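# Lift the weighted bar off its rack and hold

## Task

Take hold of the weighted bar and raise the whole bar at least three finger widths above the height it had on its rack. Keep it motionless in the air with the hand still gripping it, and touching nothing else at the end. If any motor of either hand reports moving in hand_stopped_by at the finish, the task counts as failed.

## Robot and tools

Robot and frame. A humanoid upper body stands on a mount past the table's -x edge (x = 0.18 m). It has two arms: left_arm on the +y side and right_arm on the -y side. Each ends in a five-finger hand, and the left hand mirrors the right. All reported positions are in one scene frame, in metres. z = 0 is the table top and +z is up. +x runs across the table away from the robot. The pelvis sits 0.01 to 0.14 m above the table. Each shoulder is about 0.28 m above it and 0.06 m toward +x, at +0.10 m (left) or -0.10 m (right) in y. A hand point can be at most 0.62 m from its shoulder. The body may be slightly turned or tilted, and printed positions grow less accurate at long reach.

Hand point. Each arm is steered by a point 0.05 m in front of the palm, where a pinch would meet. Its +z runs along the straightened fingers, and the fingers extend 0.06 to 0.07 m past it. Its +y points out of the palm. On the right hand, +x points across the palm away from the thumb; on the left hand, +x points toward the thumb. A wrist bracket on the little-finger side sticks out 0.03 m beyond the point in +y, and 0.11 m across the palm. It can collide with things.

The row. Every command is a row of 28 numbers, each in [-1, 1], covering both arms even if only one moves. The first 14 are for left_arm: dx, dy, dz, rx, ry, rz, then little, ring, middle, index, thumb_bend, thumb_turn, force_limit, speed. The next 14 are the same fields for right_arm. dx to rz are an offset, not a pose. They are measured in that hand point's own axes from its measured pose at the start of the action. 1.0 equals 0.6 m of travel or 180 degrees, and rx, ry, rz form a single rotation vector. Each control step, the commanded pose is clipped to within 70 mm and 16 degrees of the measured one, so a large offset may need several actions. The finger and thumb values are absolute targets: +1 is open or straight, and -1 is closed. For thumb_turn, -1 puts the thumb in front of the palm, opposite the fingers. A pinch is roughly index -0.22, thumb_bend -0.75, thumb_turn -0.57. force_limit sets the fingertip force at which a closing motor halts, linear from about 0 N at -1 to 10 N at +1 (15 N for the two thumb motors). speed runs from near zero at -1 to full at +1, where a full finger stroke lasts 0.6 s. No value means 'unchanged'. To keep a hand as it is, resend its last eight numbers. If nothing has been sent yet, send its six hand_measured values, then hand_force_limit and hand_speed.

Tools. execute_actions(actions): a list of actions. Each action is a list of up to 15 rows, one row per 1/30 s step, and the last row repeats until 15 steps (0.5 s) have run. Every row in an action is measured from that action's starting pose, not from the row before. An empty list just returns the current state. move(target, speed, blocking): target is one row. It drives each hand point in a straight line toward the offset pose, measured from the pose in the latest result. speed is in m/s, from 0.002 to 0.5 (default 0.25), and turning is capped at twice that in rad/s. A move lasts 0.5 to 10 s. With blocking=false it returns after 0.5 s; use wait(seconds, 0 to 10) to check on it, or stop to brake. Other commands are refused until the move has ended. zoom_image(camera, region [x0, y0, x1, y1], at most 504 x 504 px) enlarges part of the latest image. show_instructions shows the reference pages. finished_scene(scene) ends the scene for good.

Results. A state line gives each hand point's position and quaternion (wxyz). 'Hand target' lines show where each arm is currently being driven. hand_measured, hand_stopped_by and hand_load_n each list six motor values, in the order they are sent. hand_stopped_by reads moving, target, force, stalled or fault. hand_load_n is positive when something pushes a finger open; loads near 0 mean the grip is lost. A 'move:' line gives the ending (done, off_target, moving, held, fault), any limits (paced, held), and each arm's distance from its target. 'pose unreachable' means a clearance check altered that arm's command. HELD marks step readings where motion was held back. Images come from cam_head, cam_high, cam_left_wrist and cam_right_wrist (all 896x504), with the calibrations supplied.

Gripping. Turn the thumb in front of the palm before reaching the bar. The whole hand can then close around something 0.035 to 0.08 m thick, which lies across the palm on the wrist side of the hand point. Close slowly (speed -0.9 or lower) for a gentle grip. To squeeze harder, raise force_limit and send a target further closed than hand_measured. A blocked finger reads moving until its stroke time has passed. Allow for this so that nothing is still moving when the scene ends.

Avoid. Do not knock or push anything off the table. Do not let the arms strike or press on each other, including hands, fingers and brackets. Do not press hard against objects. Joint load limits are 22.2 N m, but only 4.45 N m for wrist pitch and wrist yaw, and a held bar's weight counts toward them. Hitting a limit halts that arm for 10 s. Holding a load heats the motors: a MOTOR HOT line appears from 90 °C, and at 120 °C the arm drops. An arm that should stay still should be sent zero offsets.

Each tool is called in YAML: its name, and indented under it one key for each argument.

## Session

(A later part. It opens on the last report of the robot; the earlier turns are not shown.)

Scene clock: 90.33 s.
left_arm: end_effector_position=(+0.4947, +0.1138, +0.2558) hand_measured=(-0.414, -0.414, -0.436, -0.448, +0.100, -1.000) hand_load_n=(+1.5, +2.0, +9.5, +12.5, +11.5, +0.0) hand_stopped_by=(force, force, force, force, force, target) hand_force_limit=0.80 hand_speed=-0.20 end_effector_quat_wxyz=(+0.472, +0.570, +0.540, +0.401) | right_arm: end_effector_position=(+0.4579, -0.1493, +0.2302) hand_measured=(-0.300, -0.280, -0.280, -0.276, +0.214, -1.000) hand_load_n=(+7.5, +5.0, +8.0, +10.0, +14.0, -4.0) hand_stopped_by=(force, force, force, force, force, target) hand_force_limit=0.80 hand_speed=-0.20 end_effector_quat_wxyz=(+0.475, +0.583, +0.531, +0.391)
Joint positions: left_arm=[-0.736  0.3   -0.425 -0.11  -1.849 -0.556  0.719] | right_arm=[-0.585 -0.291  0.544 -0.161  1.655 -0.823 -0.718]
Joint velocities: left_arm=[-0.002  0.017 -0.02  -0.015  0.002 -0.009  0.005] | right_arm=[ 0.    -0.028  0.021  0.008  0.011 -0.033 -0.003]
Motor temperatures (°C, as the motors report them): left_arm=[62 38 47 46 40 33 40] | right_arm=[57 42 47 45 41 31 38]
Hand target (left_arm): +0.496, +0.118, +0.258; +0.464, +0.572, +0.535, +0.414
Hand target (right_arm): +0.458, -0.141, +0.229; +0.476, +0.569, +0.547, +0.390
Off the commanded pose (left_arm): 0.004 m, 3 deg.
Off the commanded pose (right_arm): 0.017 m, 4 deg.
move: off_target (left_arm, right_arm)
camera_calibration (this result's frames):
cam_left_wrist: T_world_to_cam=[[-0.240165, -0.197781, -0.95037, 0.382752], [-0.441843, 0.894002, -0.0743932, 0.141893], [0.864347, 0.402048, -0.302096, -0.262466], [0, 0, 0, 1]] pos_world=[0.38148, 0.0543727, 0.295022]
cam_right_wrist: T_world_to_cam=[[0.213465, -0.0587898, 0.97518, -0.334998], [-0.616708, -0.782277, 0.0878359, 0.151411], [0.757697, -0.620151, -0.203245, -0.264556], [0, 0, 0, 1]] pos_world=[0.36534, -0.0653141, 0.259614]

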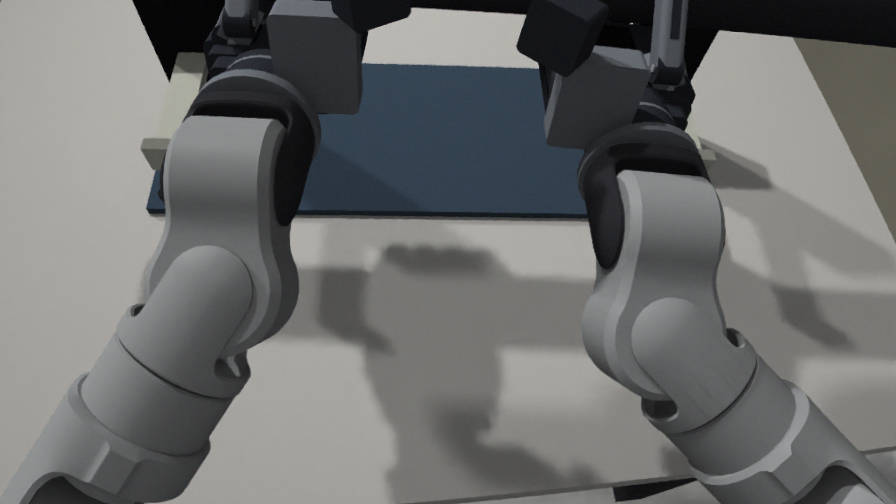

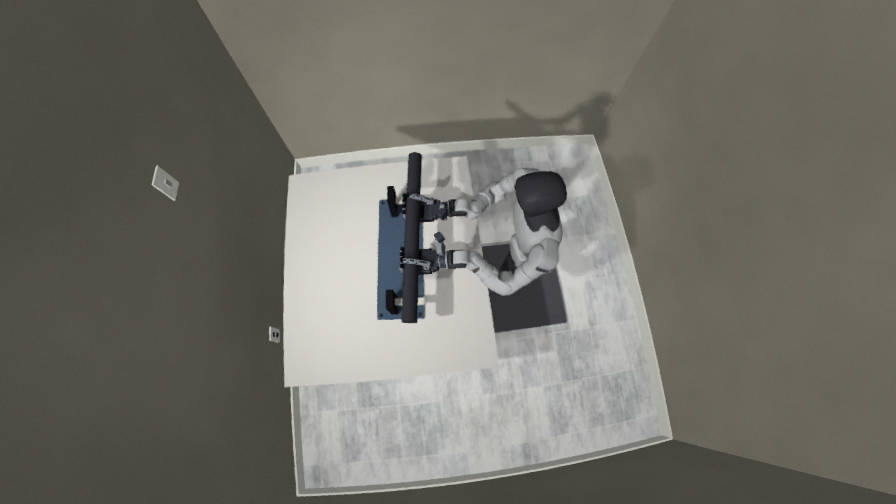

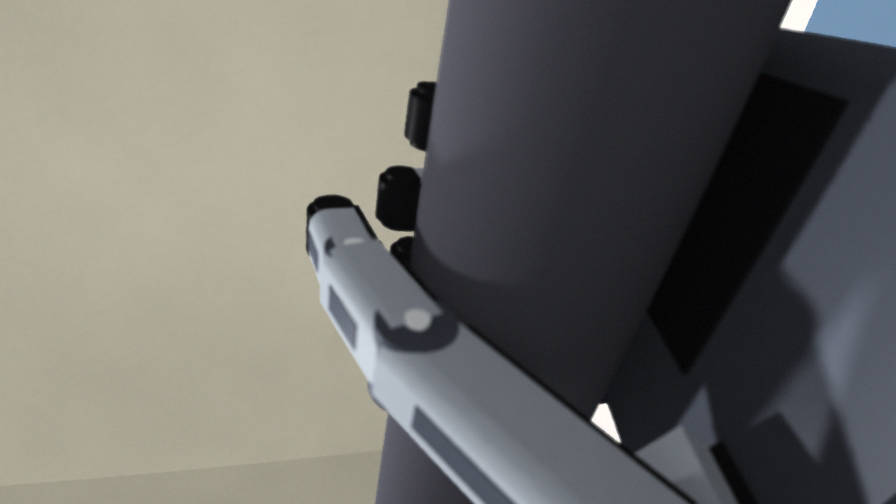

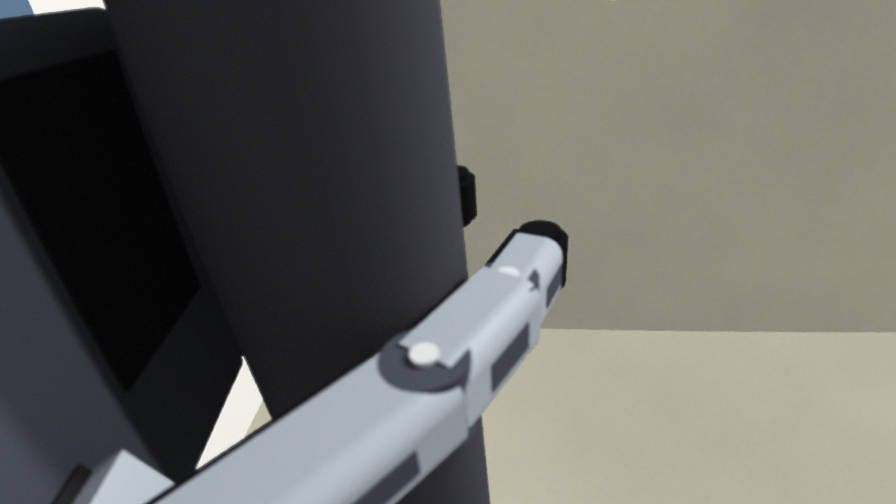

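execute_actions:
  actions:
    - [[0,0,0,0,0,0,-1,-1,-1,-1,-1,-1,0.8,-0.2,0,0,0,0,0,0,-1,-1,-1,-1,-1,-1,0.8,-0.2]]

wait:
  seconds: 2

Scene clock: 93.13 s.
left_arm: end_effector_position=(+0.4945, +0.1123, +0.2548) hand_measured=(-0.414, -0.414, -0.436, -0.448, +0.100, -1.000) hand_load_n=(+2.5, +3.0, +10.0, +12.0, +11.5, -1.5) hand_stopped_by=(force, force, force, force, force, target) hand_force_limit=0.80 hand_speed=-0.20 end_effector_quat_wxyz=(+0.475, +0.569, +0.542, +0.396) | right_arm: end_effector_position=(+0.4577, -0.1511, +0.2314) hand_measured=(-0.300, -0.280, -0.280, -0.276, +0.214, -1.000) hand_load_n=(+4.0, +3.0, +7.0, +11.5, +13.0, -5.0) hand_stopped_by=(force, force, force, force, force, target) hand_force_limit=0.80 hand_speed=-0.20 end_effector_quat_wxyz=(+0.474, +0.587, +0.525, +0.394)
Joint positions: left_arm=[-0.736  0.294 -0.426 -0.112 -1.854 -0.559  0.719] | right_arm=[-0.589 -0.289  0.543 -0.163  1.659 -0.836 -0.718]
Joint velocities: left_arm=[ 0.     0.005 -0.012 -0.008  0.002  0.     0.   ] | right_arm=[ 0.003 -0.002  0.006  0.     0.002  0.     0.   ]
Motor temperatures (°C, as the motors report them): left_arm=[67 39 47 47 40 33 43] | right_arm=[59 42 47 46 41 31 40]
Hand target (left_arm): +0.495, +0.114, +0.256; +0.472, +0.570, +0.540, +0.401
Hand target (right_arm): +0.458, -0.149, +0.230; +0.475, +0.583, +0.531, +0.391
Off the commanded pose (left_arm): 0.002 m, 1 deg.
Off the commanded pose (right_arm): 0.002 m, 1 deg.
Step readings (end_effector_position):
0: left_arm (+0.4947, +0.1137, +0.2557) | right_arm (+0.4578, -0.1494, +0.2302)
1: left_arm (+0.4947, +0.1137, +0.2557) | right_arm (+0.4578, -0.1494, +0.2302)
2: left_arm (+0.4947, +0.1136, +0.2557) | right_arm (+0.4578, -0.1496, +0.2302)
4: left_arm (+0.4945, +0.1126, +0.2555) | right_arm (+0.4577, -0.1507, +0.2304)
8: left_arm (+0.4945, +0.1122, +0.2549) | right_arm (+0.4577, -0.1511, +0.2314)
15: end_effector_position above
camera_calibration (this result's frames):
cam_left_wrist: T_world_to_cam=[[-0.24432, -0.206838, -0.947378, 0.383747], [-0.439666, 0.89442, -0.0818898, 0.14388], [0.864293, 0.396523, -0.309464, -0.259402], [0, 0, 0, 1]] pos_world=[0.381215, 0.053543, 0.29506]
cam_right_wrist: T_world_to_cam=[[0.20934, -0.0721567, 0.975177, -0.33633], [-0.62344, -0.778144, 0.0762559, 0.156195], [0.753325, -0.623928, -0.207882, -0.262742], [0, 0, 0, 1]] pos_world=[0.365716, -0.0666589, 0.261451]

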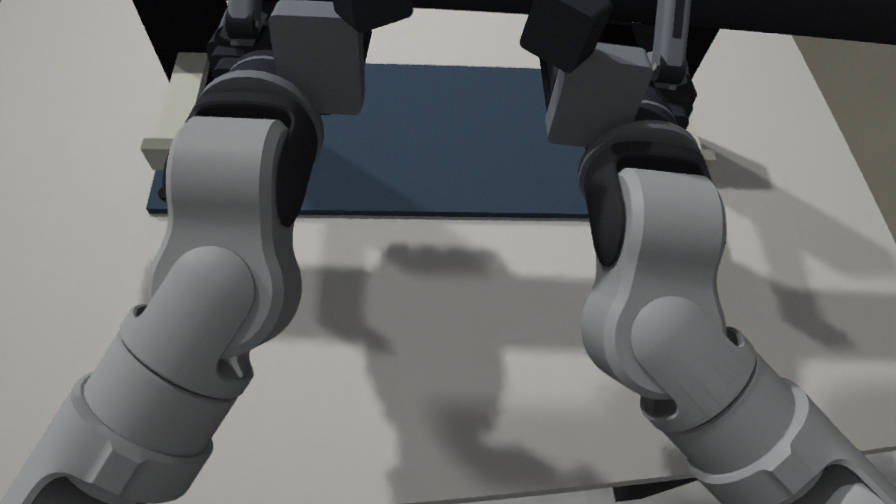

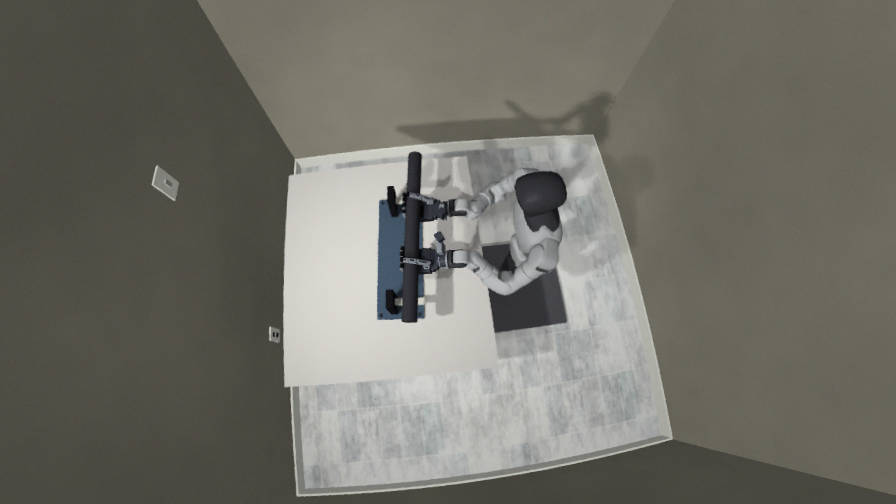

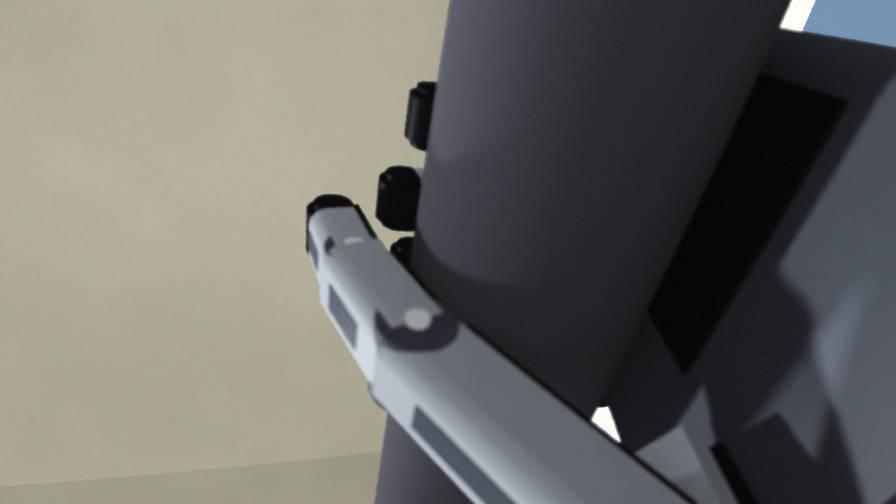

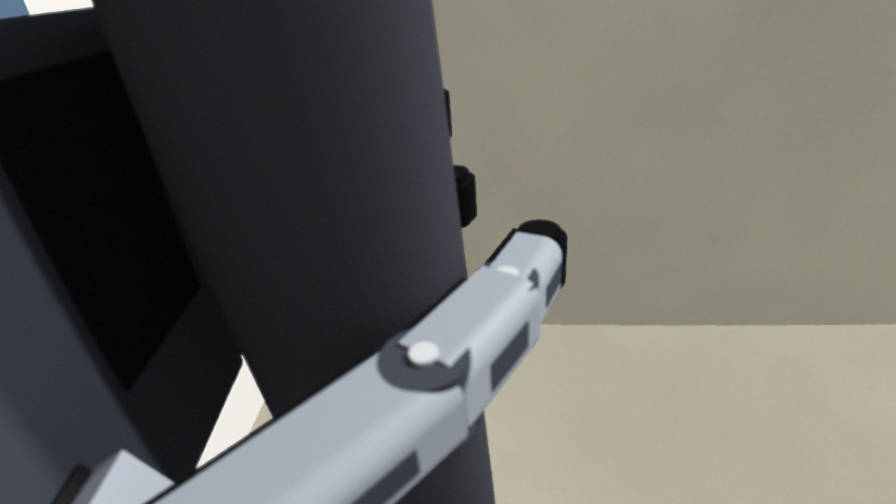

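Scene clock: 95.13 s.
left_arm: end_effector_position=(+0.4945, +0.1123, +0.2548) hand_measured=(-0.414, -0.414, -0.436, -0.448, +0.100, -1.000) hand_load_n=(+2.5, +3.0, +10.0, +12.0, +11.5, -1.5) hand_stopped_by=(force, force, force, force, force, target) hand_force_limit=0.80 hand_speed=-0.20 end_effector_quat_wxyz=(+0.475, +0.569, +0.542, +0.396) | right_arm: end_effector_position=(+0.4577, -0.1511, +0.2314) hand_measured=(-0.300, -0.280, -0.280, -0.276, +0.214, -1.000) hand_load_n=(+4.0, +3.0, +7.0, +11.5, +13.0, -5.0) hand_stopped_by=(force, force, force, force, force, target) hand_force_limit=0.80 hand_speed=-0.20 end_effector_quat_wxyz=(+0.474, +0.587, +0.525, +0.394)
Joint positions: left_arm=[-0.736  0.294 -0.426 -0.112 -1.854 -0.559  0.719] | right_arm=[-0.589 -0.289  0.543 -0.163  1.659 -0.836 -0.718]
Joint velocities: left_arm=[-0.003 -0.003  0.002  0.     0.002  0.     0.   ] | right_arm=[ 0.003  0.     0.     0.002 -0.005  0.     0.   ]
Motor temperatures (°C, as the motors report them): left_arm=[70 38 47 47 40 33 45] | right_arm=[60 42 47 46 41 31 41]
Hand target (left_arm): +0.495, +0.114, +0.256; +0.472, +0.570, +0.540, +0.401
Hand target (right_arm): +0.458, -0.149, +0.230; +0.475, +0.583, +0.531, +0.391
Off the commanded pose (left_arm): 0.002 m, 1 deg.
Off the commanded pose (right_arm): 0.002 m, 1 deg.
wait: 2.00 s; at rest by 0.17 s
camera_calibration (this result's frames):
cam_left_wrist: T_world_to_cam=[[-0.244324, -0.206845, -0.947376, 0.383748], [-0.439669, 0.894419, -0.0818944, 0.143882], [0.86429, 0.396523, -0.309471, -0.2594], [0, 0, 0, 1]] pos_world=[0.381216, 0.0535438, 0.29506]
cam_right_wrist: T_world_to_cam=[[0.209348, -0.0722157, 0.975171, -0.336341], [-0.62344, -0.778148, 0.0762137, 0.156205], [0.753323, -0.623916, -0.207926, -0.262732], [0, 0, 0, 1]] pos_world=[0.365719, -0.066661, 0.261456]

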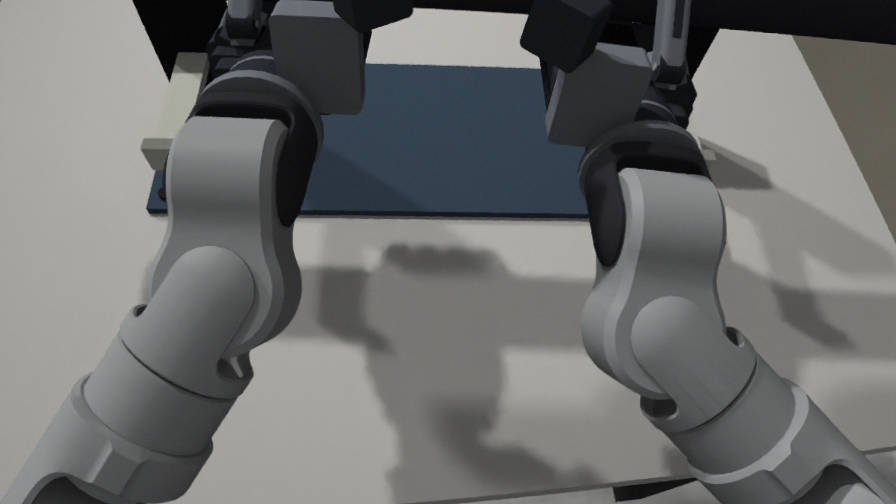

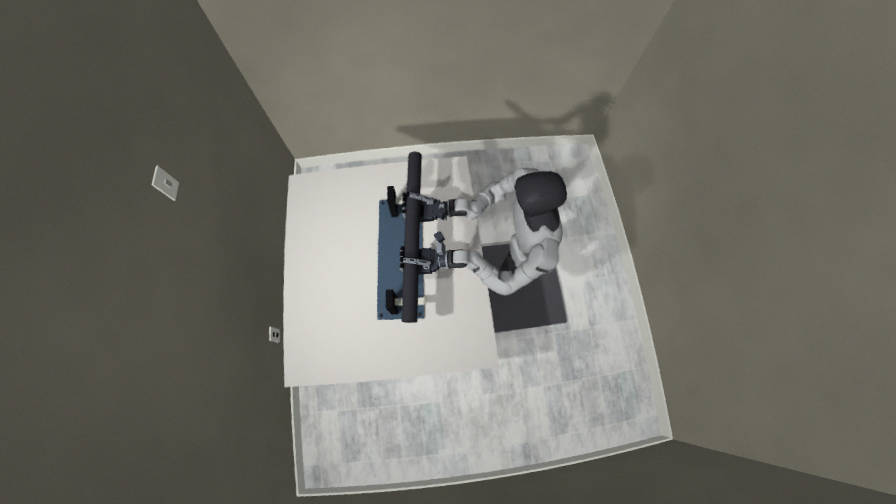

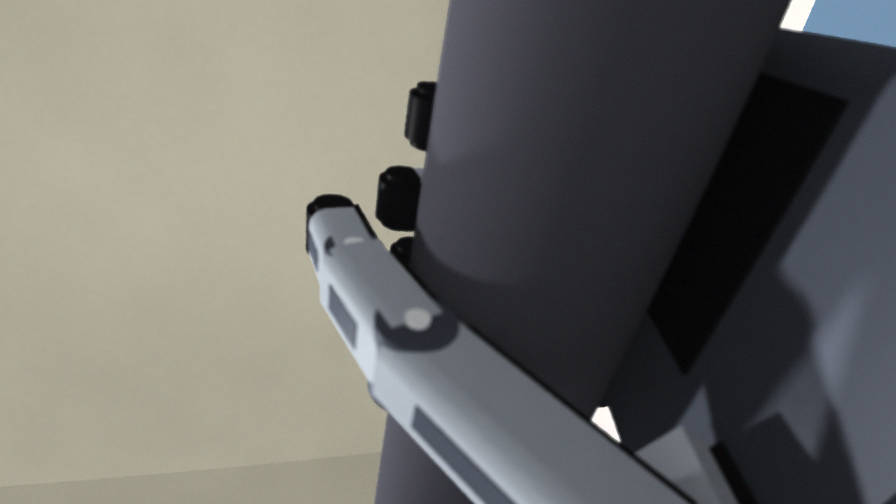

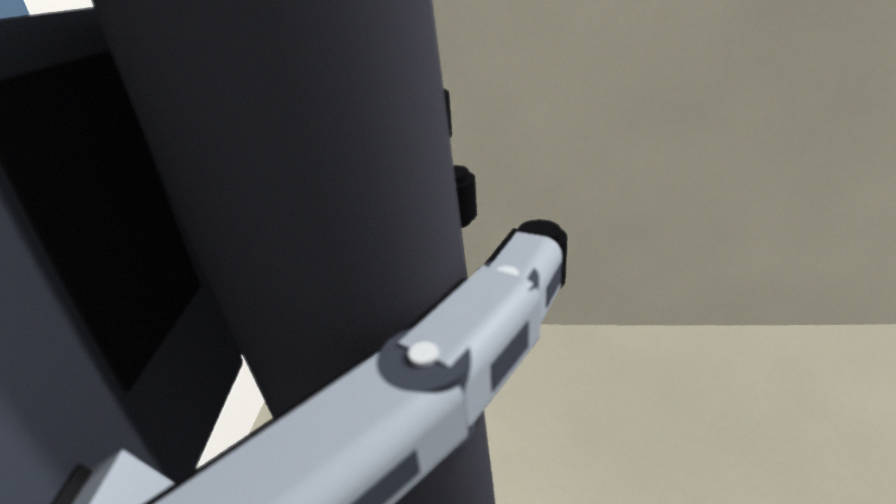

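finished_scene:
  scene: 2

The scene is finished: the task was done.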